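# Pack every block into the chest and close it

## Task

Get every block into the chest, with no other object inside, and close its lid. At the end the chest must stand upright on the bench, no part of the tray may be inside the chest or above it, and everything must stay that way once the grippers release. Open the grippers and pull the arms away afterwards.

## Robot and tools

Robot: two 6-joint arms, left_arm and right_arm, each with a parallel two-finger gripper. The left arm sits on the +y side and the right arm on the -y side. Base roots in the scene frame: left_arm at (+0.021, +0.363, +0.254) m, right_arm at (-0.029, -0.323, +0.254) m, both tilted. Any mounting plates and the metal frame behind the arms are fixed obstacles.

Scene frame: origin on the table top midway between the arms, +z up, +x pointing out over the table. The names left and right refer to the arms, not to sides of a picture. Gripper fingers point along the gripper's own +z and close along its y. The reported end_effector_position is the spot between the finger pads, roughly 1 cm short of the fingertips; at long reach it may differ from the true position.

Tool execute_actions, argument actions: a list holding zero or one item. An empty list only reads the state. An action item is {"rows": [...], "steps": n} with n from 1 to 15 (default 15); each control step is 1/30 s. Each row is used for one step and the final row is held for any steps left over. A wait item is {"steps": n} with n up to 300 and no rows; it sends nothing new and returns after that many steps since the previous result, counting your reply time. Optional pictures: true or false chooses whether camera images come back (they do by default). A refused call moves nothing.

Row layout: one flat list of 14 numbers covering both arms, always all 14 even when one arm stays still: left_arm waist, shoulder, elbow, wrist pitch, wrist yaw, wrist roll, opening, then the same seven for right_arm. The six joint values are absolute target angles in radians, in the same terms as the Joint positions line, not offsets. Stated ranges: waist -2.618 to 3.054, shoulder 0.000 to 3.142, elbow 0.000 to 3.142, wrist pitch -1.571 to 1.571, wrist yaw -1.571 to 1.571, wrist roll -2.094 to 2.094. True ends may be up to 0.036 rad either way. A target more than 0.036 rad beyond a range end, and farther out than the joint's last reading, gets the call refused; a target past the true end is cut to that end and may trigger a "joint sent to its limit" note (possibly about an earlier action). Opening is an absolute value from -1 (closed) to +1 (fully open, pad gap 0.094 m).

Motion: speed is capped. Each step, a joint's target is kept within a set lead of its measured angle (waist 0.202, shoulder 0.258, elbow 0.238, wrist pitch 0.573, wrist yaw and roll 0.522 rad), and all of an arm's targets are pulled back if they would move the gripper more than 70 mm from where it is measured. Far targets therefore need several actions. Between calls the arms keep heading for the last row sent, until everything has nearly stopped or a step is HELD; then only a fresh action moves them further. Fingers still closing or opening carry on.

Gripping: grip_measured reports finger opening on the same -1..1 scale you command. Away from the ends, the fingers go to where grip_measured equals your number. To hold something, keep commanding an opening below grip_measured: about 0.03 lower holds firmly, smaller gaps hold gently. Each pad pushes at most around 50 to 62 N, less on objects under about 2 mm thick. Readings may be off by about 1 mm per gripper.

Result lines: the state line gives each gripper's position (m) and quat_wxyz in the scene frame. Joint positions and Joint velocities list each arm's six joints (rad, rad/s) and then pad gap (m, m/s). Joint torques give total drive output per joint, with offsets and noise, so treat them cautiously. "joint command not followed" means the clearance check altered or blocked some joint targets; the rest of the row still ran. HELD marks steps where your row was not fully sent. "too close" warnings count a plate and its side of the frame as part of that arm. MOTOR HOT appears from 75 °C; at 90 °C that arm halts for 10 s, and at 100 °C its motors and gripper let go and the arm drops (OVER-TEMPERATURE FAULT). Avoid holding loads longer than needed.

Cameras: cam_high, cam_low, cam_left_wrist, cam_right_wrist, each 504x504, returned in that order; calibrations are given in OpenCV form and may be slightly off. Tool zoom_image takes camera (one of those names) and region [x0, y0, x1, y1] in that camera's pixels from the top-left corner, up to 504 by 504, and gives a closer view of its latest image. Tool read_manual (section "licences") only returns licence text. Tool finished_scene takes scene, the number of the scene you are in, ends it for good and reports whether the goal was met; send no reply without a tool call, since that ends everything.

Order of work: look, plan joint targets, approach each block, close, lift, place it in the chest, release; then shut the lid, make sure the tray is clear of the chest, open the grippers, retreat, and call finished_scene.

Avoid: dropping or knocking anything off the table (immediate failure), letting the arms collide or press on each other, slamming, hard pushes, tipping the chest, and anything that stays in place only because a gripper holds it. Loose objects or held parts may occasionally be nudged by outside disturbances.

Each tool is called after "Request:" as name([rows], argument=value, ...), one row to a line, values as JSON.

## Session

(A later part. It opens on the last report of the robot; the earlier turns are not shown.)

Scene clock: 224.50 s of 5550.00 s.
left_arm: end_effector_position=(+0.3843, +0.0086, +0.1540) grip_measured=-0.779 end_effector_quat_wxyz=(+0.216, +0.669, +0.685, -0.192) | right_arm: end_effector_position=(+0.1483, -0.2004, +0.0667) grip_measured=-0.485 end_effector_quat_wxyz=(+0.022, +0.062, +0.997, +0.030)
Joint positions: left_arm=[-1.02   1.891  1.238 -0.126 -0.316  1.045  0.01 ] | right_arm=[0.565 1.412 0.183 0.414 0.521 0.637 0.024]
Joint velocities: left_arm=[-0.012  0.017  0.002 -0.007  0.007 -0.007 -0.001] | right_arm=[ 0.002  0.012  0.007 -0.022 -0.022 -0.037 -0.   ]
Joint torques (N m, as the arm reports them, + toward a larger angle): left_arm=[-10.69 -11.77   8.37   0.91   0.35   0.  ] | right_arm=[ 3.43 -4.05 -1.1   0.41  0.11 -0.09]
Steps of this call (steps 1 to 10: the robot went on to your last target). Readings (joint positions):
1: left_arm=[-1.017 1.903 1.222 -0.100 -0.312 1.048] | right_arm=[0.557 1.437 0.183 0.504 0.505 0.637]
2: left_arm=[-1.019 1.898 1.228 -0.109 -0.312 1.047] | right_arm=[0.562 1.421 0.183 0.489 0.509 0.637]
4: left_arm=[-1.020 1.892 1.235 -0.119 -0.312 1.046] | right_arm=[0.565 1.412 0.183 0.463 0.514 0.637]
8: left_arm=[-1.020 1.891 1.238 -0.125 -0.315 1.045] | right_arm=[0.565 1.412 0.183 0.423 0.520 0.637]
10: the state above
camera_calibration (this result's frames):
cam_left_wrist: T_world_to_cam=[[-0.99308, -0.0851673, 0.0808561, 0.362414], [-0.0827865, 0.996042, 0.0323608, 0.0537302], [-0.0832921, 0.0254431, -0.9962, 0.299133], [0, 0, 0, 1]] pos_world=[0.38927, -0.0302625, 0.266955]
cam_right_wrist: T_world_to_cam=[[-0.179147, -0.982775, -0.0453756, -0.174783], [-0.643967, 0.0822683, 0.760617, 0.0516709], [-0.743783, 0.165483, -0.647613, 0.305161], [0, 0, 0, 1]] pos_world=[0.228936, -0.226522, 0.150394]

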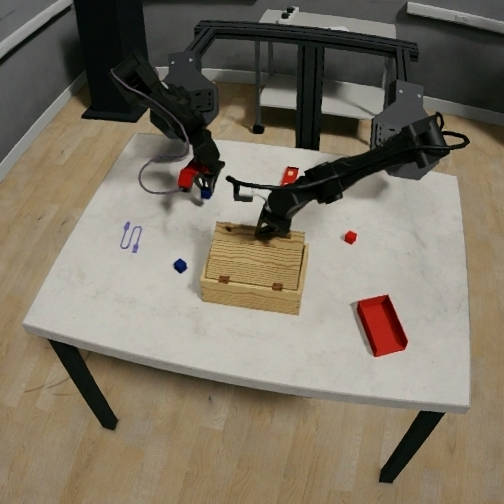

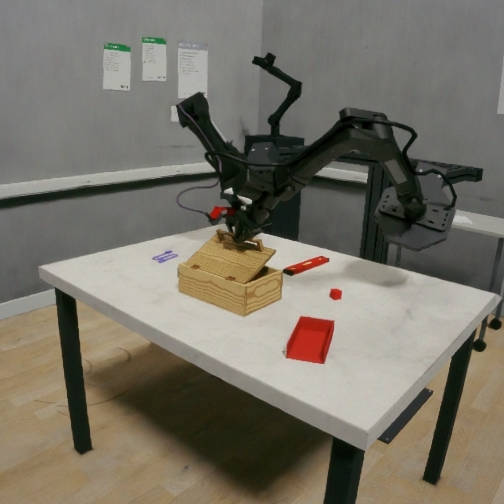

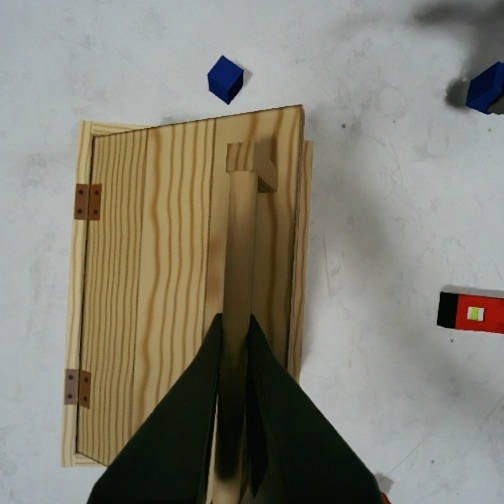

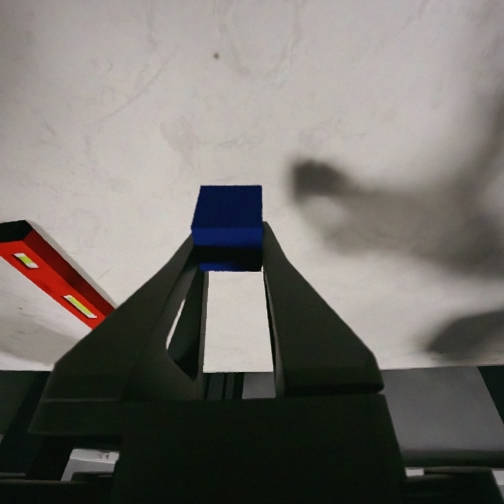

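Request:
execute_actions([
  {"rows":[[-1.059,1.851,1.285,-0.145,-0.312,1.044,-0.79,0.58,1.4,0.16,0.39,0.54,0.63,-0.515],[-1.062,1.846,1.298,-0.162,-0.312,1.044,-0.79,0.58,1.4,0.16,0.39,0.54,0.63,-0.515],[-1.064,1.842,1.313,-0.18,-0.312,1.044,-0.79,0.58,1.4,0.16,0.39,0.54,0.63,-0.515],[-1.066,1.839,1.33,-0.198,-0.312,1.044,-0.79,0.58,1.4,0.16,0.39,0.54,0.63,-0.515],[-1.067,1.836,1.348,-0.216,-0.312,1.044,-0.79,0.58,1.4,0.16,0.39,0.54,0.63,-0.515],[-1.067,1.834,1.366,-0.234,-0.312,1.044,-0.79,0.58,1.4,0.16,0.39,0.54,0.63,-0.515],[-1.067,1.833,1.385,-0.252,-0.312,1.044,-0.79,0.58,1.4,0.16,0.39,0.54,0.63,-0.515],[-1.067,1.833,1.404,-0.27,-0.312,1.044,-0.79,0.58,1.4,0.16,0.39,0.54,0.63,-0.515],[-1.067,1.833,1.424,-0.288,-0.31,1.046,-0.79,0.58,1.4,0.16,0.39,0.54,0.63,-0.515],[-1.062,1.84,1.445,-0.306,-0.305,1.048,-0.79,0.58,1.4,0.16,0.39,0.54,0.63,-0.515],[-1.057,1.85,1.466,-0.324,-0.3,1.05,-0.79,0.58,1.4,0.16,0.39,0.54,0.63,-0.515],[-1.052,1.86,1.487,-0.342,-0.3,1.052,-0.79,0.58,1.4,0.16,0.39,0.54,0.63,-0.515],[-1.047,1.868,1.508,-0.36,-0.295,1.054,-0.79,0.58,1.4,0.16,0.39,0.54,0.63,-0.515],[-1.042,1.874,1.53,-0.375,-0.295,1.056,-0.79,0.58,1.4,0.16,0.39,0.54,0.63,-0.515],[-1.038,1.88,1.55,-0.387,-0.295,1.056,-0.79,0.58,1.4,0.16,0.39,0.54,0.63,-0.515]]},
], pictures=false)

Request:
execute_actions([
  {"steps":8},
])

Scene clock: 254.03 s of 5550.00 s.
left_arm: end_effector_position=(+0.4333, +0.0085, +0.1895) grip_measured=-0.779 end_effector_quat_wxyz=(+0.218, +0.667, +0.686, -0.191) | right_arm: end_effector_position=(+0.1458, -0.2024, +0.0665) grip_measured=-0.485 end_effector_quat_wxyz=(+0.018, +0.059, +0.998, +0.025)
Joint positions: left_arm=[-1.025  1.886  1.468 -0.355 -0.32   1.041  0.01 ] | right_arm=[0.565 1.412 0.183 0.4   0.523 0.637 0.024]
Joint velocities: left_arm=[ 0.042  0.007  0.593 -0.359 -0.066  0.051 -0.001] | right_arm=[-0.007  0.012 -0.007 -0.081 -0.022 -0.022 -0.   ]
Joint torques (N m, as the arm reports them, + toward a larger angle): left_arm=[-9.19 -9.83  9.63  1.29  0.62  0.14] | right_arm=[ 3.61 -4.09 -0.95  0.3   0.14 -0.09]
Steps of this call (steps 1 to 30: the robot went on to your last target; steps 31 to 100: nothing new was sent; then 25.70 s passed at rest; steps 101 to 115: all 15 steps of this action). Readings (joint positions):
101: left_arm=[-1.020 1.891 1.238 -0.128 -0.316 1.045] | right_arm=[0.565 1.412 0.183 0.400 0.523 0.637]
102: left_arm=[-1.020 1.891 1.242 -0.135 -0.317 1.045] | right_arm=[0.565 1.412 0.183 0.400 0.523 0.637]
104: left_arm=[-1.021 1.891 1.259 -0.162 -0.317 1.043] | right_arm=[0.565 1.412 0.183 0.400 0.523 0.637]
108: left_arm=[-1.026 1.889 1.323 -0.234 -0.320 1.041] | right_arm=[0.565 1.412 0.183 0.400 0.523 0.637]
115: the state above

Scene clock: 254.30 s of 5550.00 s.
left_arm: end_effector_position=(+0.4457, +0.0122, +0.1928) grip_measured=-0.779 end_effector_quat_wxyz=(+0.219, +0.663, +0.691, -0.187) | right_arm: end_effector_position=(+0.1458, -0.2024, +0.0665) grip_measured=-0.485 end_effector_quat_wxyz=(+0.018, +0.059, +0.998, +0.025)
Joint positions: left_arm=[-1.014  1.886  1.509 -0.386 -0.32   1.041  0.01 ] | right_arm=[0.565 1.412 0.183 0.4   0.523 0.637 0.024]
Joint velocities: left_arm=[-0.027 -0.017 -0.002 -0.051 -0.007 -0.051  0.   ] | right_arm=[ 0.002 -0.022 -0.012  0.022  0.022 -0.037 -0.   ]
Joint torques (N m, as the arm reports them, + toward a larger angle): left_arm=[-9.95 -9.98  9.36  0.92  0.61  0.15] | right_arm=[ 3.51 -4.05 -0.93  0.32  0.15 -0.07]
Steps of this call (steps 1 to 8: the robot went on to your last target). Readings (joint positions):
1: left_arm=[-1.023 1.886 1.485 -0.366 -0.320 1.041] | right_arm=[0.565 1.412 0.183 0.400 0.523 0.637]
2: left_arm=[-1.020 1.886 1.497 -0.373 -0.320 1.041] | right_arm=[0.565 1.412 0.183 0.400 0.523 0.637]
4: left_arm=[-1.016 1.886 1.509 -0.380 -0.320 1.041] | right_arm=[0.565 1.412 0.183 0.400 0.523 0.637]
8: the state above
camera_calibration (this result's frames):
cam_left_wrist: T_world_to_cam=[[-0.991737, -0.104613, 0.0742553, 0.421502], [-0.102428, 0.994204, 0.0326577, 0.0627022], [-0.0772414, 0.024782, -0.996704, 0.340197], [0, 0, 0, 1]] pos_world=[0.450719, -0.0266748, 0.305729]
cam_right_wrist: T_world_to_cam=[[-0.172479, -0.984381, -0.0352799, -0.179153], [-0.637727, 0.0842996, 0.765636, 0.0495383], [-0.750703, 0.154555, -0.642306, 0.301918], [0, 0, 0, 1]] pos_world=[0.227343, -0.227194, 0.149675]

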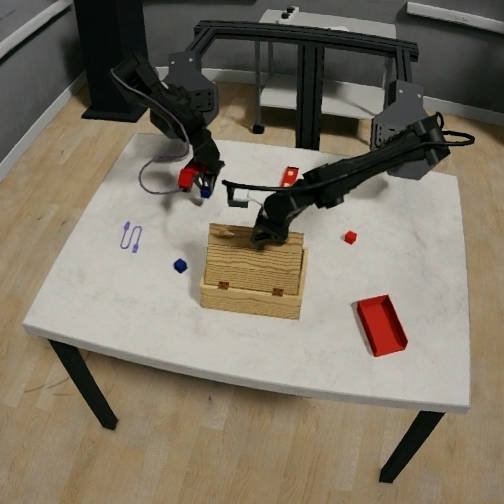

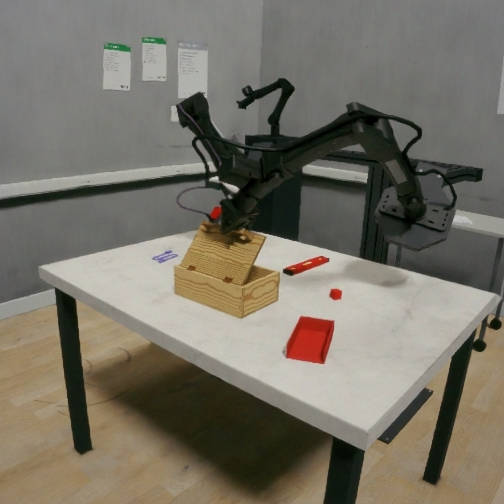

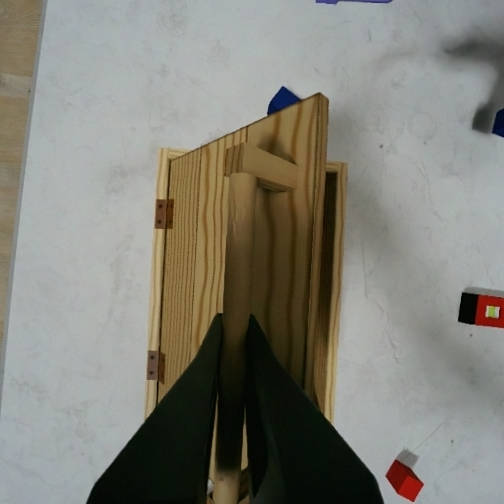

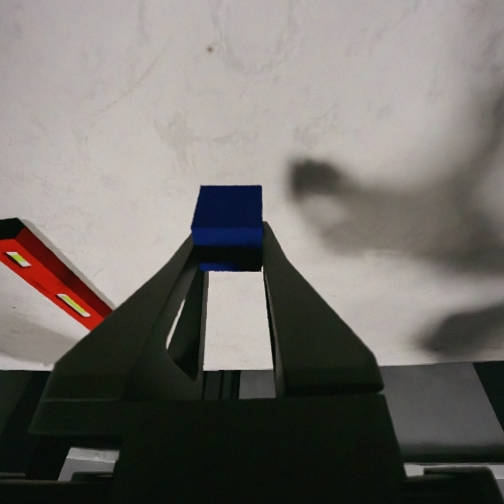

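Request:
execute_actions([
  {"rows":[[-1.045,1.875,1.56,-0.41,-0.29,1.06,-0.76,0.58,1.4,0.16,0.39,0.54,0.63,-0.515],[-1.045,1.875,1.58,-0.43,-0.29,1.06,-0.75,0.58,1.4,0.16,0.39,0.54,0.63,-0.515],[-1.045,1.875,1.6,-0.45,-0.288,1.063,-0.75,0.58,1.4,0.16,0.39,0.54,0.63,-0.515],[-1.043,1.88,1.623,-0.468,-0.285,1.066,-0.75,0.58,1.4,0.16,0.39,0.54,0.63,-0.515],[-1.041,1.885,1.647,-0.485,-0.282,1.069,-0.75,0.58,1.4,0.16,0.39,0.54,0.63,-0.515],[-1.038,1.891,1.672,-0.502,-0.279,1.072,-0.75,0.58,1.4,0.16,0.39,0.54,0.63,-0.515],[-1.035,1.898,1.698,-0.518,-0.276,1.075,-0.75,0.58,1.4,0.16,0.39,0.54,0.63,-0.515],[-1.031,1.906,1.724,-0.534,-0.273,1.078,-0.75,0.58,1.4,0.16,0.39,0.54,0.63,-0.515],[-1.027,1.914,1.75,-0.55,-0.27,1.081,-0.75,0.58,1.4,0.16,0.39,0.54,0.63,-0.515],[-1.022,1.923,1.776,-0.565,-0.267,1.084,-0.75,0.58,1.4,0.16,0.39,0.54,0.63,-0.515],[-1.017,1.933,1.802,-0.58,-0.264,1.087,-0.75,0.58,1.4,0.16,0.39,0.54,0.63,-0.515],[-1.012,1.943,1.828,-0.594,-0.26,1.09,-0.75,0.58,1.4,0.16,0.39,0.54,0.63,-0.515],[-1.007,1.954,1.854,-0.607,-0.256,1.093,-0.75,0.58,1.4,0.16,0.39,0.54,0.63,-0.515],[-1.002,1.965,1.88,-0.618,-0.253,1.096,-0.75,0.58,1.4,0.16,0.39,0.54,0.63,-0.515],[-0.997,1.975,1.906,-0.628,-0.25,1.1,-0.75,0.58,1.4,0.16,0.39,0.54,0.63,-0.515]]},
], pictures=false)

Request:
execute_actions([
  {"steps":8},
])

Scene clock: 279.43 s of 5550.00 s.
left_arm: end_effector_position=(+0.5123, +0.0078, +0.2359) grip_measured=-0.751 end_effector_quat_wxyz=(+0.257, +0.655, +0.685, -0.188) | right_arm: end_effector_position=(+0.1457, -0.2025, +0.0665) grip_measured=-0.485 end_effector_quat_wxyz=(+0.018, +0.059, +0.998, +0.025)
Joint positions: left_arm=[-1.005  1.944  1.831 -0.572 -0.287  1.08   0.012] | right_arm=[0.565 1.412 0.183 0.399 0.523 0.637 0.024]
Joint velocities: left_arm=[ 0.139  0.281  0.779 -0.212  0.095  0.081 -0.001] | right_arm=[-0.012  0.002 -0.012 -0.051 -0.007  0.007  0.   ]
Joint torques (N m, as the arm reports them, + toward a larger angle): left_arm=[-8.25 -8.79  8.57  0.79  0.58  0.04] | right_arm=[ 3.53 -4.03 -0.93  0.34  0.12 -0.06]
Steps of this call (steps 1 to 30: the robot went on to your last target; steps 31 to 100: nothing new was sent; then 21.30 s passed at rest; steps 101 to 115: all 15 steps of this action). Readings (joint positions):
101: left_arm=[-1.014 1.886 1.509 -0.388 -0.320 1.042] | right_arm=[0.565 1.412 0.183 0.400 0.523 0.637]
102: left_arm=[-1.014 1.886 1.514 -0.397 -0.320 1.044] | right_arm=[0.565 1.412 0.183 0.400 0.523 0.637]
104: left_arm=[-1.014 1.888 1.539 -0.426 -0.320 1.048] | right_arm=[0.565 1.412 0.183 0.400 0.523 0.637]
108: left_arm=[-1.014 1.897 1.637 -0.484 -0.319 1.058] | right_arm=[0.565 1.412 0.183 0.399 0.523 0.637]
115: the state above

Scene clock: 279.70 s of 5550.00 s.
left_arm: end_effector_position=(+0.5220, +0.0134, +0.2322) grip_measured=-0.751 end_effector_quat_wxyz=(+0.254, +0.655, +0.687, -0.185) | right_arm: end_effector_position=(+0.1457, -0.2025, +0.0665) grip_measured=-0.485 end_effector_quat_wxyz=(+0.018, +0.059, +0.998, +0.025)
Joint positions: left_arm=[-0.985  1.958  1.875 -0.601 -0.279  1.091  0.012] | right_arm=[0.565 1.412 0.183 0.399 0.523 0.637 0.024]
Joint velocities: left_arm=[ 0.002  0.027 -0.002 -0.081 -0.022 -0.022  0.   ] | right_arm=[ 0.007 -0.012  0.007  0.007 -0.051  0.051 -0.   ]
Joint torques (N m, as the arm reports them, + toward a larger angle): left_arm=[-9.32 -9.32  9.03  0.86  0.61  0.08] | right_arm=[ 3.64 -3.97 -1.03  0.3   0.17 -0.08]
Steps of this call (steps 1 to 8: the robot went on to your last target). Readings (joint positions):
1: left_arm=[-1.000 1.951 1.853 -0.576 -0.284 1.082] | right_arm=[0.565 1.412 0.183 0.399 0.523 0.637]
2: left_arm=[-0.995 1.955 1.866 -0.578 -0.283 1.084] | right_arm=[0.565 1.412 0.183 0.399 0.523 0.637]
4: left_arm=[-0.988 1.956 1.875 -0.584 -0.281 1.087] | right_arm=[0.565 1.412 0.183 0.399 0.523 0.637]
8: the state above
camera_calibration (this result's frames):
cam_left_wrist: T_world_to_cam=[[-0.992029, -0.122314, 0.0303073, 0.504962], [-0.122971, 0.992191, -0.0208425, 0.0912945], [-0.0275213, -0.0244033, -0.999323, 0.360655], [0, 0, 0, 1]] pos_world=[0.522089, -0.0200165, 0.34701]
cam_right_wrist: T_world_to_cam=[[-0.172294, -0.984421, -0.0350633, -0.179257], [-0.637531, 0.0843047, 0.765798, 0.0494599], [-0.750912, 0.154297, -0.642124, 0.301832], [0, 0, 0, 1]] pos_world=[0.227296, -0.227206, 0.149652]

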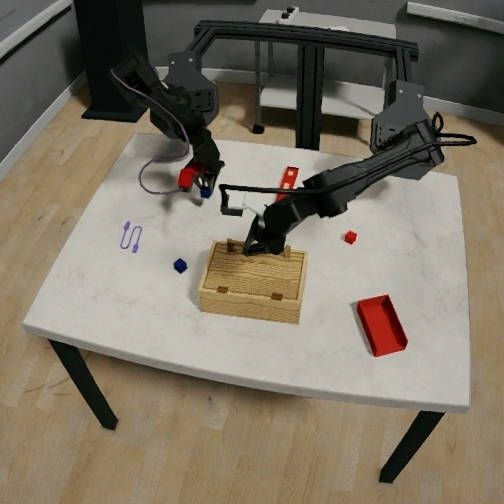

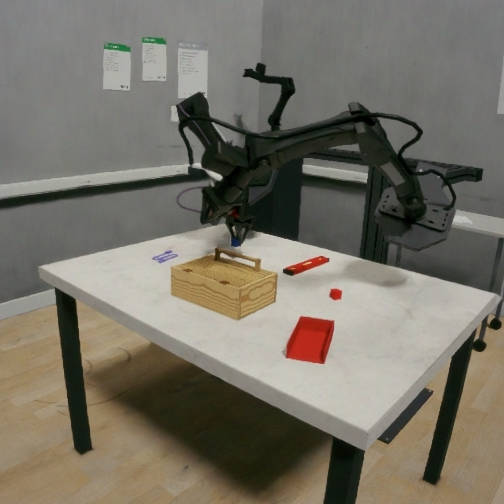

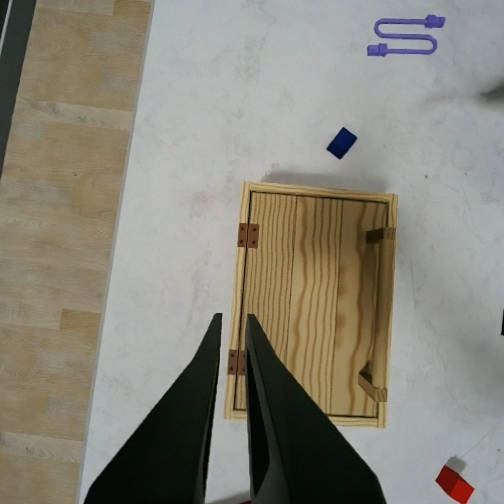

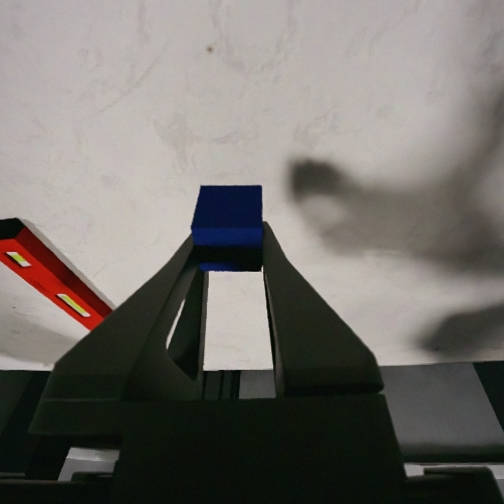

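Request:
execute_actions([
  {"rows":[[-1.0,1.9,1.8,-0.56,-0.3,1.0,-0.6,0.58,1.4,0.16,0.39,0.54,0.63,-0.515],[-1.01,1.86,1.72,-0.52,-0.32,0.92,-0.5,0.58,1.4,0.16,0.39,0.54,0.63,-0.515],[-1.02,1.82,1.64,-0.48,-0.34,0.84,-0.4,0.58,1.4,0.16,0.39,0.54,0.63,-0.515],[-1.03,1.78,1.56,-0.44,-0.36,0.76,-0.3,0.58,1.4,0.16,0.39,0.54,0.63,-0.515],[-1.04,1.74,1.48,-0.4,-0.38,0.68,-0.2,0.58,1.4,0.16,0.39,0.54,0.63,-0.515],[-1.05,1.7,1.4,-0.36,-0.4,0.6,-0.1,0.58,1.4,0.16,0.39,0.54,0.63,-0.515],[-1.05,1.67,1.32,-0.32,-0.42,0.52,0,0.58,1.4,0.16,0.39,0.54,0.63,-0.515],[-1.05,1.64,1.24,-0.28,-0.44,0.44,0,0.58,1.4,0.16,0.39,0.54,0.63,-0.515],[-1.05,1.61,1.16,-0.25,-0.46,0.36,0,0.58,1.4,0.16,0.39,0.54,0.63,-0.515],[-1.05,1.58,1.08,-0.22,-0.48,0.28,0,0.58,1.4,0.16,0.39,0.54,0.63,-0.515],[-1.05,1.55,1.0,-0.19,-0.5,0.2,0.1,0.58,1.4,0.16,0.39,0.54,0.63,-0.515],[-1.05,1.52,0.92,-0.16,-0.52,0.12,0.2,0.58,1.4,0.16,0.39,0.54,0.63,-0.515],[-1.05,1.5,0.84,-0.14,-0.54,0.04,0.3,0.58,1.4,0.16,0.39,0.54,0.63,-0.515],[-1.04,1.48,0.77,-0.12,-0.56,-0.02,0.4,0.58,1.4,0.16,0.39,0.54,0.63,-0.515],[-1.03,1.48,0.7,-0.1,-0.58,-0.075,0.4,0.58,1.4,0.16,0.39,0.54,0.63,-0.515]]},
], pictures=false)

Request:
execute_actions([
  {"rows":[[-1.02,1.48,0.65,-0.06,-0.6,-0.075,0.4,0.58,1.4,0.16,0.39,0.54,0.63,-0.515],[-1.01,1.48,0.6,-0.02,-0.62,-0.075,0.4,0.58,1.4,0.16,0.39,0.54,0.63,-0.515],[-1.0,1.49,0.55,0.02,-0.64,-0.075,0.4,0.58,1.4,0.16,0.39,0.54,0.63,-0.515],[-0.98,1.51,0.5,0.07,-0.66,-0.075,0.4,0.58,1.4,0.16,0.39,0.54,0.63,-0.515],[-0.96,1.54,0.46,0.12,-0.68,-0.075,0.4,0.58,1.4,0.16,0.39,0.54,0.63,-0.515],[-0.94,1.57,0.42,0.17,-0.7,-0.075,0.4,0.58,1.4,0.16,0.39,0.54,0.63,-0.515],[-0.92,1.6,0.39,0.22,-0.71,-0.075,0.4,0.58,1.4,0.16,0.39,0.54,0.63,-0.515],[-0.9,1.63,0.36,0.26,-0.71,-0.075,0.4,0.58,1.4,0.16,0.39,0.54,0.63,-0.515],[-0.88,1.66,0.34,0.26,-0.71,-0.075,0.4,0.58,1.4,0.16,0.39,0.54,0.63,-0.515],[-0.862,1.678,0.325,0.26,-0.71,-0.075,0.4,0.58,1.4,0.16,0.39,0.54,0.63,-0.515]]},
], pictures=false)

Request:
execute_actions([
  {"steps":12},
])

Scene clock: 316.57 s of 5550.00 s.
left_arm: end_effector_position=(+0.3305, +0.1245, +0.1669) grip_measured=+0.387 end_effector_quat_wxyz=(+0.093, +0.365, +0.911, -0.169) | right_arm: end_effector_position=(+0.1457, -0.2025, +0.0665) grip_measured=-0.485 end_effector_quat_wxyz=(+0.018, +0.059, +0.998, +0.025)
Joint positions: left_arm=[-1.029  1.519  0.84  -0.206 -0.498  0.216  0.065] | right_arm=[0.565 1.412 0.183 0.399 0.523 0.637 0.024]
Joint velocities: left_arm=[-0.012 -0.432 -2.137  0.637 -0.593 -1.971  0.021] | right_arm=[ 0.002 -0.022  0.002 -0.037 -0.051 -0.081 -0.001]
Joint torques (N m, as the arm reports them, + toward a larger angle): left_arm=[-5.   -6.96  4.07  0.86  0.2   0.02] | right_arm=[ 3.55 -4.15 -1.02  0.33  0.16 -0.12]
Steps of this call (steps 1 to 30: the robot went on to your last target; steps 31 to 100: nothing new was sent; then 33.03 s passed at rest; steps 101 to 115: all 15 steps of this action). Readings (joint positions):
101: left_arm=[-0.985 1.961 1.863 -0.604 -0.279 1.079] | right_arm=[0.565 1.412 0.183 0.399 0.523 0.637]
102: left_arm=[-0.985 1.943 1.827 -0.580 -0.287 1.051] | right_arm=[0.565 1.412 0.183 0.399 0.523 0.637]
104: left_arm=[-0.986 1.876 1.703 -0.528 -0.310 0.966] | right_arm=[0.565 1.412 0.183 0.399 0.523 0.637]
108: left_arm=[-1.011 1.712 1.391 -0.415 -0.374 0.724] | right_arm=[0.565 1.412 0.183 0.399 0.523 0.637]
115: the state above

Scene clock: 317.07 s of 5550.00 s.
left_arm: end_effector_position=(+0.1871, +0.2540, +0.0688) grip_measured=+0.398 end_effector_quat_wxyz=(-0.034, +0.265, +0.964, -0.001) | right_arm: end_effector_position=(+0.1457, -0.2025, +0.0665) grip_measured=-0.485 end_effector_quat_wxyz=(+0.018, +0.059, +0.998, +0.025)
Joint positions: left_arm=[-0.862  1.672  0.334  0.175 -0.688 -0.059  0.066] | right_arm=[0.565 1.412 0.183 0.399 0.523 0.637 0.024]
Joint velocities: left_arm=[-0.002 -0.012  0.012  0.388 -0.095 -0.051  0.   ] | right_arm=[-0.012 -0.007  0.007  0.007  0.125 -0.037 -0.   ]
Joint torques (N m, as the arm reports them, + toward a larger angle): left_arm=[-3.65 -3.97  0.16  0.51 -0.09 -0.08] | right_arm=[ 3.54 -4.07 -1.01  0.31  0.16 -0.04]
Steps of this call (steps 1 to 15: all 15 steps of this action). Readings (joint positions):
1: left_arm=[-1.028 1.509 0.770 -0.184 -0.516 0.158] | right_arm=[0.565 1.412 0.183 0.399 0.523 0.637]
2: left_arm=[-1.024 1.506 0.706 -0.160 -0.535 0.112] | right_arm=[0.565 1.412 0.183 0.399 0.523 0.637]
4: left_arm=[-1.007 1.506 0.590 -0.105 -0.570 0.047] | right_arm=[0.565 1.412 0.183 0.399 0.523 0.637]
8: left_arm=[-0.933 1.568 0.427 0.053 -0.643 -0.022] | right_arm=[0.565 1.412 0.183 0.399 0.523 0.637]
15: the state above

Scene clock: 317.47 s of 5550.00 s.
left_arm: end_effector_position=(+0.1993, +0.2483, +0.0682) grip_measured=+0.398 end_effector_quat_wxyz=(-0.009, +0.240, +0.971, -0.003) | right_arm: end_effector_position=(+0.1457, -0.2025, +0.0665) grip_measured=-0.485 end_effector_quat_wxyz=(+0.018, +0.059, +0.998, +0.025)
Joint positions: left_arm=[-0.862  1.672  0.334  0.239 -0.698 -0.068  0.066] | right_arm=[0.565 1.412 0.183 0.399 0.523 0.637 0.024]
Joint velocities: left_arm=[-0.007  0.007  0.007  0.037 -0.081 -0.051  0.   ] | right_arm=[-0.007 -0.007 -0.002 -0.022 -0.095 -0.037  0.001]
Joint torques (N m, as the arm reports them, + toward a larger angle): left_arm=[-3.72 -4.01  0.21  0.5  -0.11 -0.06] | right_arm=[ 3.58 -3.98 -1.06  0.32  0.13 -0.05]
Steps of this call (steps 1 to 12: the robot went on to your last target). Readings (joint positions):
1: left_arm=[-0.862 1.672 0.334 0.190 -0.691 -0.061] | right_arm=[0.565 1.412 0.183 0.399 0.523 0.637]
2: left_arm=[-0.862 1.672 0.334 0.202 -0.692 -0.062] | right_arm=[0.565 1.412 0.183 0.399 0.523 0.637]
4: left_arm=[-0.862 1.672 0.334 0.218 -0.695 -0.065] | right_arm=[0.565 1.412 0.183 0.399 0.523 0.637]
8: left_arm=[-0.862 1.672 0.334 0.233 -0.697 -0.067] | right_arm=[0.565 1.412 0.183 0.399 0.523 0.637]
12: the state above
camera_calibration (this result's frames):
cam_left_wrist: T_world_to_cam=[[-0.370281, -0.926468, 0.0674466, 0.291715], [-0.731664, 0.335617, 0.593321, 0.0575166], [-0.572329, 0.170347, -0.802136, 0.240369], [0, 0, 0, 1]] pos_world=[0.287669, 0.210015, 0.139007]
cam_right_wrist: T_world_to_cam=[[-0.172294, -0.984421, -0.0350633, -0.179257], [-0.637531, 0.0843047, 0.765798, 0.0494599], [-0.750912, 0.154297, -0.642124, 0.301832], [0, 0, 0, 1]] pos_world=[0.227296, -0.227206, 0.149652]

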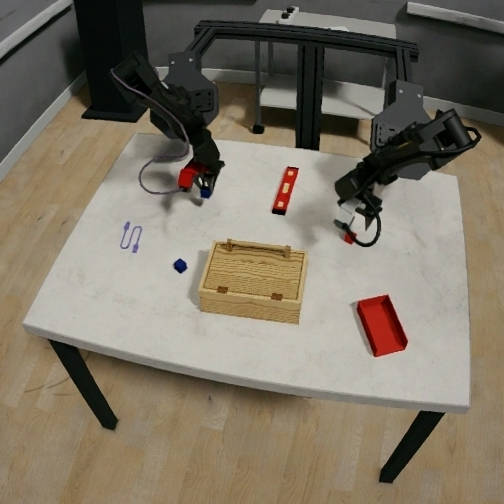

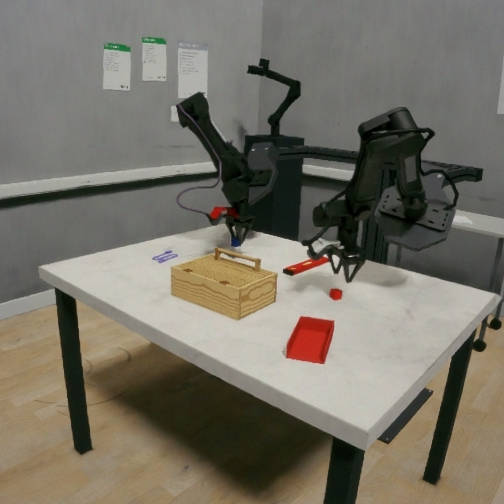

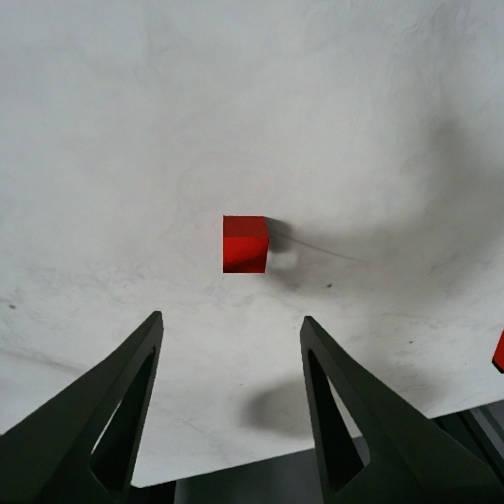

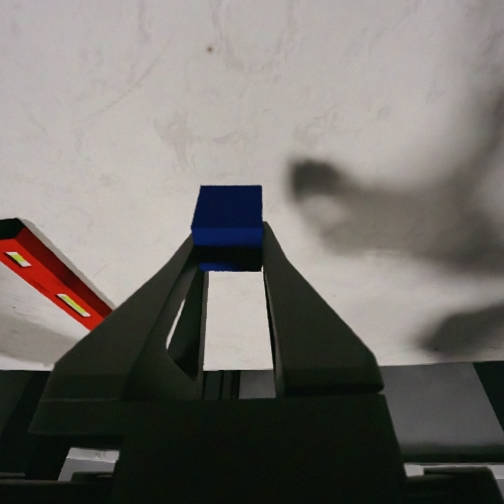

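Request:
execute_actions([
  {"rows":[[-0.86,1.69,0.37,0.31,-0.68,-0.07,0.4,0.58,1.4,0.16,0.39,0.54,0.63,-0.515],[-0.855,1.71,0.38,0.34,-0.675,-0.06,0.4,0.58,1.4,0.16,0.39,0.54,0.63,-0.515],[-0.845,1.735,0.385,0.37,-0.67,-0.05,0.4,0.58,1.4,0.16,0.39,0.54,0.63,-0.515],[-0.835,1.76,0.39,0.4,-0.665,-0.04,0.4,0.58,1.4,0.16,0.39,0.54,0.63,-0.515],[-0.825,1.785,0.393,0.43,-0.66,-0.03,0.4,0.58,1.4,0.16,0.39,0.54,0.63,-0.515],[-0.814,1.81,0.396,0.46,-0.655,-0.02,0.4,0.58,1.4,0.16,0.39,0.54,0.63,-0.515],[-0.803,1.835,0.4,0.49,-0.65,-0.01,0.4,0.58,1.4,0.16,0.39,0.54,0.63,-0.515],[-0.792,1.86,0.404,0.52,-0.645,0,0.4,0.58,1.4,0.16,0.39,0.54,0.63,-0.515],[-0.78,1.885,0.408,0.55,-0.64,0.01,0.4,0.58,1.4,0.16,0.39,0.54,0.63,-0.515],[-0.768,1.91,0.412,0.58,-0.63,0.02,0.4,0.58,1.4,0.16,0.39,0.54,0.63,-0.515],[-0.756,1.935,0.417,0.61,-0.625,0.03,0.4,0.58,1.4,0.16,0.39,0.54,0.63,-0.515],[-0.745,1.955,0.422,0.613,-0.62,0.03,0.4,0.58,1.4,0.16,0.39,0.54,0.63,-0.515],[-0.733,1.975,0.427,0.613,-0.62,0.03,0.4,0.58,1.4,0.16,0.39,0.54,0.63,-0.515],[-0.723,1.995,0.427,0.613,-0.62,0.03,0.4,0.58,1.4,0.16,0.39,0.54,0.63,-0.515]]},
], pictures=false)

Request:
execute_actions([
  {"steps":10},
])

Scene clock: 338.03 s of 5550.00 s.
left_arm: end_effector_position=(+0.1998, +0.2413, +0.0173) grip_measured=+0.398 end_effector_quat_wxyz=(-0.010, +0.209, +0.978, +0.001) | right_arm: end_effector_position=(+0.1457, -0.2025, +0.0665) grip_measured=-0.485 end_effector_quat_wxyz=(+0.018, +0.059, +0.998, +0.025)
Joint positions: left_arm=[-0.734  1.963  0.4    0.549 -0.642  0.008  0.066] | right_arm=[0.565 1.412 0.183 0.399 0.523 0.637 0.024]
Joint velocities: left_arm=[0.242 0.422 0.056 0.315 0.022 0.066 0.001] | right_arm=[ 0.022 -0.002  0.002 -0.022 -0.066 -0.066  0.   ]
Joint torques (N m, as the arm reports them, + toward a larger angle): left_arm=[-4.77 -4.96  1.4   0.56  0.16  0.1 ] | right_arm=[ 3.53 -4.05 -1.    0.34  0.15 -0.08]
Steps of this call (steps 1 to 30: the robot went on to your last target; steps 31 to 100: nothing new was sent; then 16.73 s passed at rest; steps 101 to 115: all 15 steps of this action). Readings (joint positions):
101: left_arm=[-0.862 1.672 0.334 0.247 -0.698 -0.068] | right_arm=[0.565 1.412 0.183 0.399 0.523 0.637]
102: left_arm=[-0.862 1.676 0.335 0.259 -0.696 -0.068] | right_arm=[0.565 1.412 0.183 0.399 0.523 0.637]
104: left_arm=[-0.854 1.703 0.347 0.296 -0.690 -0.063] | right_arm=[0.565 1.412 0.183 0.399 0.523 0.637]
108: left_arm=[-0.814 1.800 0.374 0.400 -0.673 -0.038] | right_arm=[0.565 1.412 0.183 0.399 0.523 0.637]
115: the state above

Scene clock: 338.37 s of 5550.00 s.
left_arm: end_effector_position=(+0.2016, +0.2402, +0.0138) grip_measured=+0.398 end_effector_quat_wxyz=(-0.004, +0.206, +0.979, -0.003) | right_arm: end_effector_position=(+0.1457, -0.2025, +0.0665) grip_measured=-0.485 end_effector_quat_wxyz=(+0.018, +0.059, +0.998, +0.025)
Joint positions: left_arm=[-0.723  1.982  0.4    0.589 -0.632  0.021  0.066] | right_arm=[0.565 1.412 0.183 0.399 0.523 0.637 0.024]
Joint velocities: left_arm=[-0.002  0.022  0.012  0.11  -0.022  0.022 -0.001] | right_arm=[ 0.002 -0.002  0.002  0.037 -0.022 -0.11  -0.001]
Joint torques (N m, as the arm reports them, + toward a larger angle): left_arm=[-4.29 -4.32  1.6   0.53  0.18  0.06] | right_arm=[ 3.58 -4.02 -0.93  0.33  0.15 -0.08]
Steps of this call (steps 1 to 10: the robot went on to your last target). Readings (joint positions):
1: left_arm=[-0.727 1.974 0.400 0.556 -0.640 0.011] | right_arm=[0.565 1.412 0.183 0.399 0.523 0.637]
2: left_arm=[-0.724 1.979 0.400 0.561 -0.638 0.013] | right_arm=[0.565 1.412 0.183 0.399 0.523 0.637]
4: left_arm=[-0.723 1.982 0.400 0.569 -0.636 0.017] | right_arm=[0.565 1.412 0.183 0.399 0.523 0.637]
8: left_arm=[-0.723 1.982 0.400 0.585 -0.633 0.020] | right_arm=[0.565 1.412 0.183 0.399 0.523 0.637]
10: the state above
camera_calibration (this result's frames):
cam_left_wrist: T_world_to_cam=[[-0.304043, -0.950489, 0.0642463, 0.281192], [-0.759741, 0.282609, 0.585599, 0.112746], [-0.574762, 0.129237, -0.808051, 0.209911], [0, 0, 0, 1]] pos_world=[0.291801, 0.208279, 0.0855297]
cam_right_wrist: T_world_to_cam=[[-0.172294, -0.984421, -0.0350633, -0.179257], [-0.637531, 0.0843047, 0.765798, 0.0494599], [-0.750912, 0.154297, -0.642124, 0.301832], [0, 0, 0, 1]] pos_world=[0.227296, -0.227206, 0.149652]

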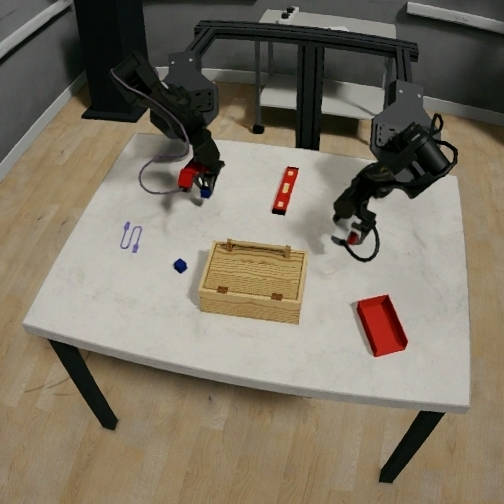

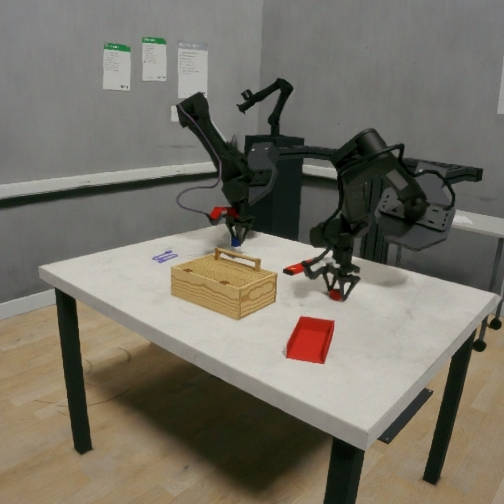

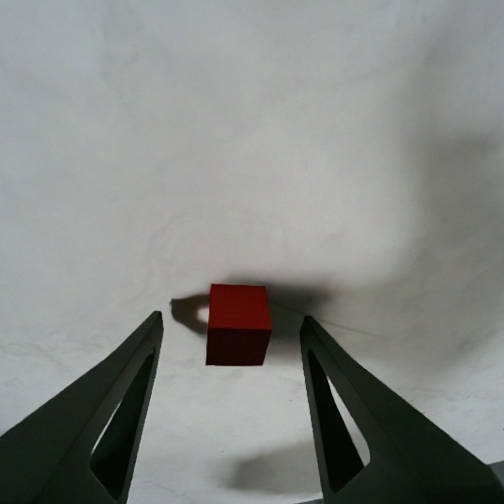

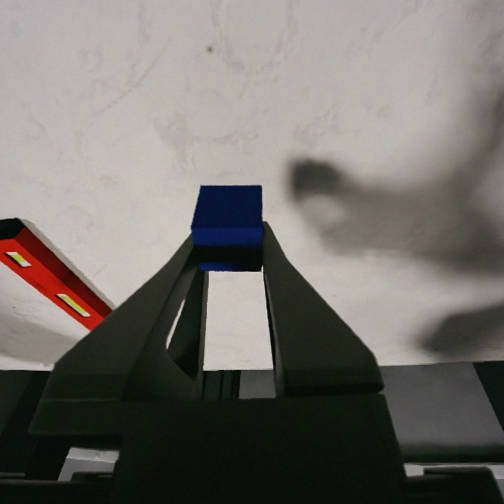

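Request:
execute_actions([
  {"rows":[[-0.723,1.995,0.427,0.613,-0.62,0.03,0.2,0.56,1.36,0.17,0.36,0.52,0.63,-0.515],[-0.723,1.995,0.427,0.613,-0.62,0.03,0,0.53,1.32,0.18,0.33,0.49,0.63,-0.515],[-0.723,1.995,0.427,0.613,-0.62,0.03,-0.2,0.5,1.28,0.19,0.3,0.46,0.63,-0.515],[-0.723,1.995,0.427,0.613,-0.62,0.03,-0.3,0.47,1.24,0.2,0.26,0.43,0.63,-0.515],[-0.723,1.995,0.427,0.613,-0.62,0.03,-0.36,0.43,1.2,0.2,0.22,0.4,0.63,-0.515],[-0.723,1.995,0.427,0.613,-0.62,0.03,-0.4,0.39,1.16,0.2,0.18,0.37,0.63,-0.515],[-0.723,1.995,0.427,0.613,-0.62,0.03,-0.44,0.35,1.13,0.2,0.14,0.34,0.63,-0.515],[-0.723,1.995,0.427,0.613,-0.62,0.03,-0.48,0.32,1.1,0.2,0.1,0.3,0.63,-0.515],[-0.723,1.995,0.427,0.613,-0.62,0.03,-0.51,0.3,1.1,0.2,0.1,0.3,0.63,-0.515],[-0.723,1.995,0.427,0.613,-0.62,0.03,-0.54,0.3,1.1,0.2,0.1,0.3,0.63,-0.515]],"steps":13},
], pictures=false)

Request:
execute_actions([
  {"rows":[[-0.75,1.95,0.42,0.55,-0.65,0.03,-0.54,0.3,1.1,0.2,0.1,0.3,0.63,-0.515],[-0.77,1.92,0.42,0.5,-0.66,0.03,-0.54,0.3,1.1,0.2,0.1,0.3,0.63,-0.515],[-0.79,1.88,0.42,0.45,-0.67,0.06,-0.54,0.3,1.1,0.2,0.1,0.3,0.63,-0.515],[-0.82,1.84,0.43,0.39,-0.69,0.12,-0.54,0.3,1.1,0.2,0.1,0.3,0.63,-0.515],[-0.85,1.8,0.44,0.33,-0.7,0.2,-0.54,0.3,1.1,0.2,0.1,0.3,0.63,-0.515],[-0.88,1.77,0.46,0.27,-0.72,0.3,-0.54,0.3,1.1,0.2,0.1,0.3,0.63,-0.515],[-0.91,1.76,0.49,0.21,-0.73,0.4,-0.54,0.3,1.1,0.2,0.1,0.3,0.63,-0.515],[-0.94,1.77,0.53,0.15,-0.74,0.5,-0.54,0.3,1.1,0.2,0.1,0.3,0.63,-0.515],[-0.97,1.8,0.58,0.09,-0.75,0.6,-0.54,0.3,1.1,0.2,0.1,0.3,0.63,-0.515],[-1.0,1.84,0.64,0.04,-0.76,0.7,-0.54,0.3,1.1,0.2,0.1,0.3,0.63,-0.515],[-1.03,1.88,0.71,-0.01,-0.77,0.75,-0.54,0.3,1.1,0.2,0.1,0.3,0.63,-0.515],[-1.06,1.93,0.78,-0.06,-0.78,0.75,-0.54,0.3,1.1,0.2,0.1,0.3,0.63,-0.515],[-1.08,1.98,0.85,-0.11,-0.79,0.75,-0.54,0.3,1.1,0.2,0.1,0.3,0.63,-0.515],[-1.1,2.03,0.92,-0.16,-0.8,0.75,-0.54,0.3,1.1,0.2,0.1,0.3,0.63,-0.515],[-1.12,2.08,0.99,-0.21,-0.805,0.75,-0.54,0.3,1.1,0.2,0.1,0.3,0.63,-0.515]]},
], pictures=false)

Request:
execute_actions([
  {"rows":[[-1.14,2.13,1.06,-0.26,-0.81,0.73,-0.54,0.3,1.1,0.2,0.1,0.3,0.63,-0.515],[-1.16,2.18,1.13,-0.31,-0.815,0.71,-0.54,0.3,1.1,0.2,0.1,0.3,0.63,-0.515],[-1.18,2.23,1.2,-0.35,-0.82,0.69,-0.54,0.3,1.1,0.2,0.1,0.3,0.63,-0.515],[-1.195,2.27,1.27,-0.39,-0.825,0.67,-0.54,0.3,1.1,0.2,0.1,0.3,0.63,-0.515],[-1.21,2.31,1.34,-0.43,-0.83,0.65,-0.54,0.3,1.1,0.2,0.1,0.3,0.63,-0.515],[-1.22,2.35,1.41,-0.46,-0.835,0.63,-0.54,0.3,1.1,0.2,0.1,0.3,0.63,-0.515],[-1.23,2.39,1.48,-0.48,-0.835,0.62,-0.54,0.3,1.1,0.2,0.1,0.3,0.63,-0.515],[-1.23,2.43,1.54,-0.49,-0.835,0.62,-0.54,0.3,1.1,0.2,0.1,0.3,0.63,-0.515],[-1.23,2.47,1.59,-0.49,-0.835,0.62,-0.54,0.3,1.1,0.2,0.1,0.3,0.63,-0.515],[-1.22,2.5,1.63,-0.46,-0.83,0.63,-0.54,0.3,1.1,0.2,0.1,0.3,0.63,-0.515],[-1.205,2.52,1.64,-0.43,-0.82,0.64,-0.54,0.3,1.1,0.2,0.1,0.3,0.63,-0.515],[-1.19,2.535,1.64,-0.41,-0.81,0.65,-0.54,0.3,1.1,0.2,0.1,0.3,0.63,-0.515],[-1.18,2.55,1.64,-0.39,-0.8,0.66,-0.54,0.3,1.1,0.2,0.1,0.3,0.63,-0.515],[-1.17,2.56,1.64,-0.375,-0.8,0.67,-0.54,0.3,1.1,0.2,0.1,0.3,0.63,-0.515],[-1.162,2.568,1.64,-0.36,-0.8,0.68,-0.54,0.3,1.1,0.2,0.1,0.3,0.63,-0.515]]},
], pictures=false)

Request:
execute_actions([
  {"steps":10},
])

Scene clock: 385.87 s of 5550.00 s.
left_arm: end_effector_position=(+0.2027, +0.2395, +0.0138) grip_measured=-0.490 end_effector_quat_wxyz=(-0.002, +0.205, +0.979, -0.004) | right_arm: end_effector_position=(+0.1705, -0.2461, +0.0774) grip_measured=-0.485 end_effector_quat_wxyz=(+0.006, +0.153, +0.988, +0.020)
Joint positions: left_arm=[-0.723  1.982  0.4    0.595 -0.631  0.023  0.024] | right_arm=[0.309 1.112 0.183 0.16  0.345 0.635 0.024]
Joint velocities: left_arm=[ 0.007  0.002 -0.002 -0.022 -0.037 -0.007 -0.   ] | right_arm=[-0.017 -0.027  0.007 -0.403 -0.271 -0.007 -0.002]
Joint torques (N m, as the arm reports them, + toward a larger angle): left_arm=[-4.36 -4.28  1.61  0.55  0.16  0.07] | right_arm=[ 0.1  -3.67  2.99  0.38 -0.04 -0.05]
Steps of this call (steps 1 to 30: the robot went on to your last target; steps 31 to 100: nothing new was sent; then 43.73 s passed at rest; steps 101 to 113: all 13 steps of this action). Readings (joint positions):
101: left_arm=[-0.723 1.982 0.400 0.594 -0.631 0.023] | right_arm=[0.565 1.406 0.183 0.394 0.523 0.637]
102: left_arm=[-0.723 1.982 0.400 0.594 -0.631 0.023] | right_arm=[0.560 1.389 0.183 0.379 0.515 0.636]
104: left_arm=[-0.723 1.982 0.400 0.594 -0.631 0.023] | right_arm=[0.522 1.326 0.183 0.342 0.487 0.636]
108: left_arm=[-0.723 1.982 0.400 0.594 -0.631 0.023] | right_arm=[0.382 1.165 0.183 0.246 0.407 0.635]
113: the state above

Scene clock: 386.37 s of 5550.00 s.
left_arm: end_effector_position=(+0.2663, +0.1121, +0.0745) grip_measured=-0.490 end_effector_quat_wxyz=(+0.048, +0.609, +0.792, -0.015) | right_arm: end_effector_position=(+0.1570, -0.2435, +0.0777) grip_measured=-0.485 end_effector_quat_wxyz=(-0.024, +0.144, +0.989, +0.027)
Joint positions: left_arm=[-1.059  1.975  0.859  0.009 -0.766  0.621  0.024] | right_arm=[0.309 1.112 0.183 0.111 0.306 0.635 0.024]
Joint velocities: left_arm=[-0.593  1.424  2.107 -1.165 -0.212  0.842  0.001] | right_arm=[-0.002 -0.017 -0.002  0.037  0.037  0.007  0.   ]
Joint torques (N m, as the arm reports them, + toward a larger angle): left_arm=[-8.96 -5.18  3.15  0.15  0.03  0.03] | right_arm=[-0.01 -3.91  2.97  0.26 -0.11 -0.07]
Steps of this call (steps 1 to 15: all 15 steps of this action). Readings (joint positions):
1: left_arm=[-0.724 1.981 0.400 0.591 -0.632 0.023] | right_arm=[0.309 1.112 0.183 0.148 0.336 0.635]
2: left_arm=[-0.727 1.975 0.400 0.576 -0.636 0.023] | right_arm=[0.309 1.112 0.183 0.139 0.330 0.635]
4: left_arm=[-0.753 1.933 0.400 0.514 -0.649 0.043] | right_arm=[0.309 1.112 0.183 0.127 0.320 0.635]
8: left_arm=[-0.867 1.802 0.441 0.341 -0.693 0.226] | right_arm=[0.309 1.112 0.183 0.116 0.311 0.635]
15: the state above

Scene clock: 386.87 s of 5550.00 s.
left_arm: end_effector_position=(+0.2582, -0.0347, +0.0434) grip_measured=-0.491 end_effector_quat_wxyz=(+0.027, +0.700, +0.713, -0.008) | right_arm: end_effector_position=(+0.1568, -0.2434, +0.0777) grip_measured=-0.485 end_effector_quat_wxyz=(-0.024, +0.144, +0.989, +0.027)
Joint positions: left_arm=[-1.182  2.532  1.615 -0.374 -0.813  0.652  0.024] | right_arm=[0.309 1.112 0.183 0.11  0.305 0.635 0.024]
Joint velocities: left_arm=[ 0.295  0.31  -0.007  0.066 -0.007  0.11   0.001] | right_arm=[ 0.007 -0.002 -0.007 -0.037 -0.037  0.037 -0.   ]
Joint torques (N m, as the arm reports them, + toward a larger angle): left_arm=[-10.26  -8.11   6.2    0.44   0.2    0.08] | right_arm=[ 0.14 -3.88  3.11  0.22 -0.11 -0.04]
Steps of this call (steps 1 to 15: all 15 steps of this action). Readings (joint positions):
1: left_arm=[-1.079 2.026 0.932 -0.036 -0.774 0.642] | right_arm=[0.309 1.112 0.183 0.111 0.306 0.635]
2: left_arm=[-1.099 2.076 1.004 -0.082 -0.782 0.655] | right_arm=[0.309 1.112 0.183 0.110 0.306 0.635]
4: left_arm=[-1.135 2.178 1.143 -0.173 -0.795 0.663] | right_arm=[0.309 1.112 0.183 0.110 0.306 0.635]
8: left_arm=[-1.193 2.361 1.407 -0.341 -0.812 0.648] | right_arm=[0.309 1.112 0.183 0.110 0.305 0.635]
15: the state above

Scene clock: 387.20 s of 5550.00 s.
left_arm: end_effector_position=(+0.2522, -0.0182, +0.0173) grip_measured=-0.491 end_effector_quat_wxyz=(-0.001, +0.705, +0.709, +0.001) | right_arm: end_effector_position=(+0.1568, -0.2434, +0.0777) grip_measured=-0.485 end_effector_quat_wxyz=(-0.024, +0.144, +0.989, +0.027)
Joint positions: left_arm=[-1.136  2.57   1.615 -0.371 -0.813  0.671  0.024] | right_arm=[0.309 1.112 0.183 0.11  0.305 0.635 0.024]
Joint velocities: left_arm=[-0.007  0.002 -0.017  0.051  0.007  0.022  0.001] | right_arm=[-0.012  0.007  0.002 -0.037  0.022 -0.037 -0.   ]
Joint torques (N m, as the arm reports them, + toward a larger angle): left_arm=[-12.74  -9.82   5.81   0.43   0.2    0.08] | right_arm=[ 0.1  -3.73  2.97  0.19 -0.14 -0.07]
Steps of this call (steps 1 to 10: the robot went on to your last target). Readings (joint positions):
1: left_arm=[-1.172 2.542 1.615 -0.373 -0.813 0.656] | right_arm=[0.309 1.112 0.183 0.110 0.305 0.635]
2: left_arm=[-1.161 2.552 1.615 -0.373 -0.813 0.660] | right_arm=[0.309 1.112 0.183 0.110 0.305 0.635]
4: left_arm=[-1.144 2.566 1.615 -0.373 -0.813 0.665] | right_arm=[0.309 1.112 0.183 0.110 0.305 0.635]
8: left_arm=[-1.136 2.570 1.615 -0.372 -0.813 0.670] | right_arm=[0.309 1.112 0.183 0.110 0.305 0.635]
10: the state above
camera_calibration (this result's frames):
cam_left_wrist: T_world_to_cam=[[-0.992391, -0.109009, 0.057246, 0.239756], [-0.0555654, 0.811403, 0.581839, 0.054226], [-0.109876, 0.574231, -0.811287, 0.16616], [0, 0, 0, 1]] pos_world=[0.259202, -0.113278, 0.0895278]
cam_right_wrist: T_world_to_cam=[[-0.338856, -0.940534, -0.023916, -0.181344], [-0.545335, 0.175633, 0.819611, 0.0549799], [-0.766672, 0.290773, -0.572421, 0.353899], [0, 0, 0, 1]] pos_world=[0.239857, -0.283121, 0.15318]

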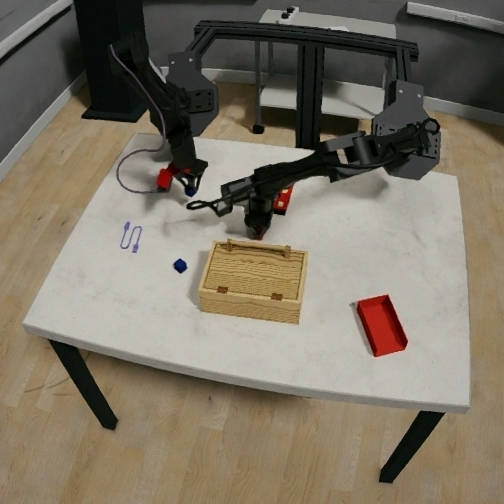

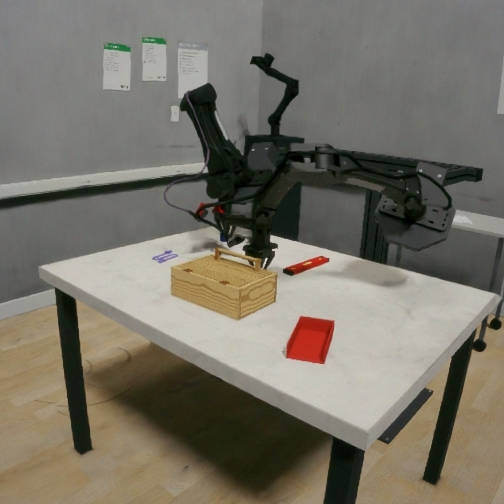

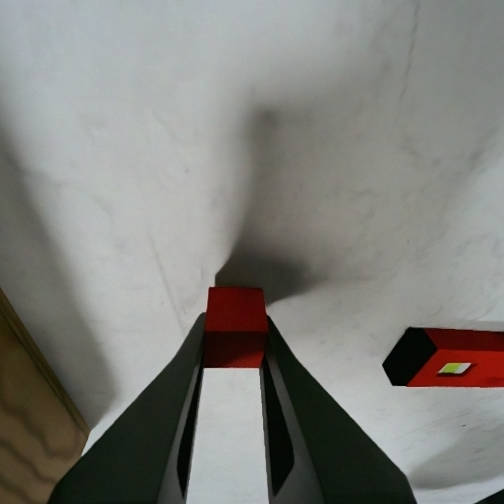

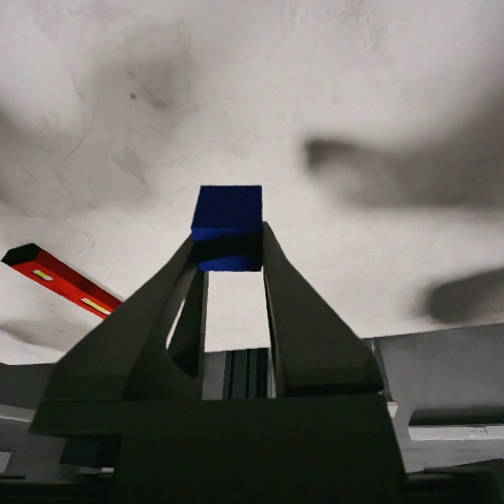

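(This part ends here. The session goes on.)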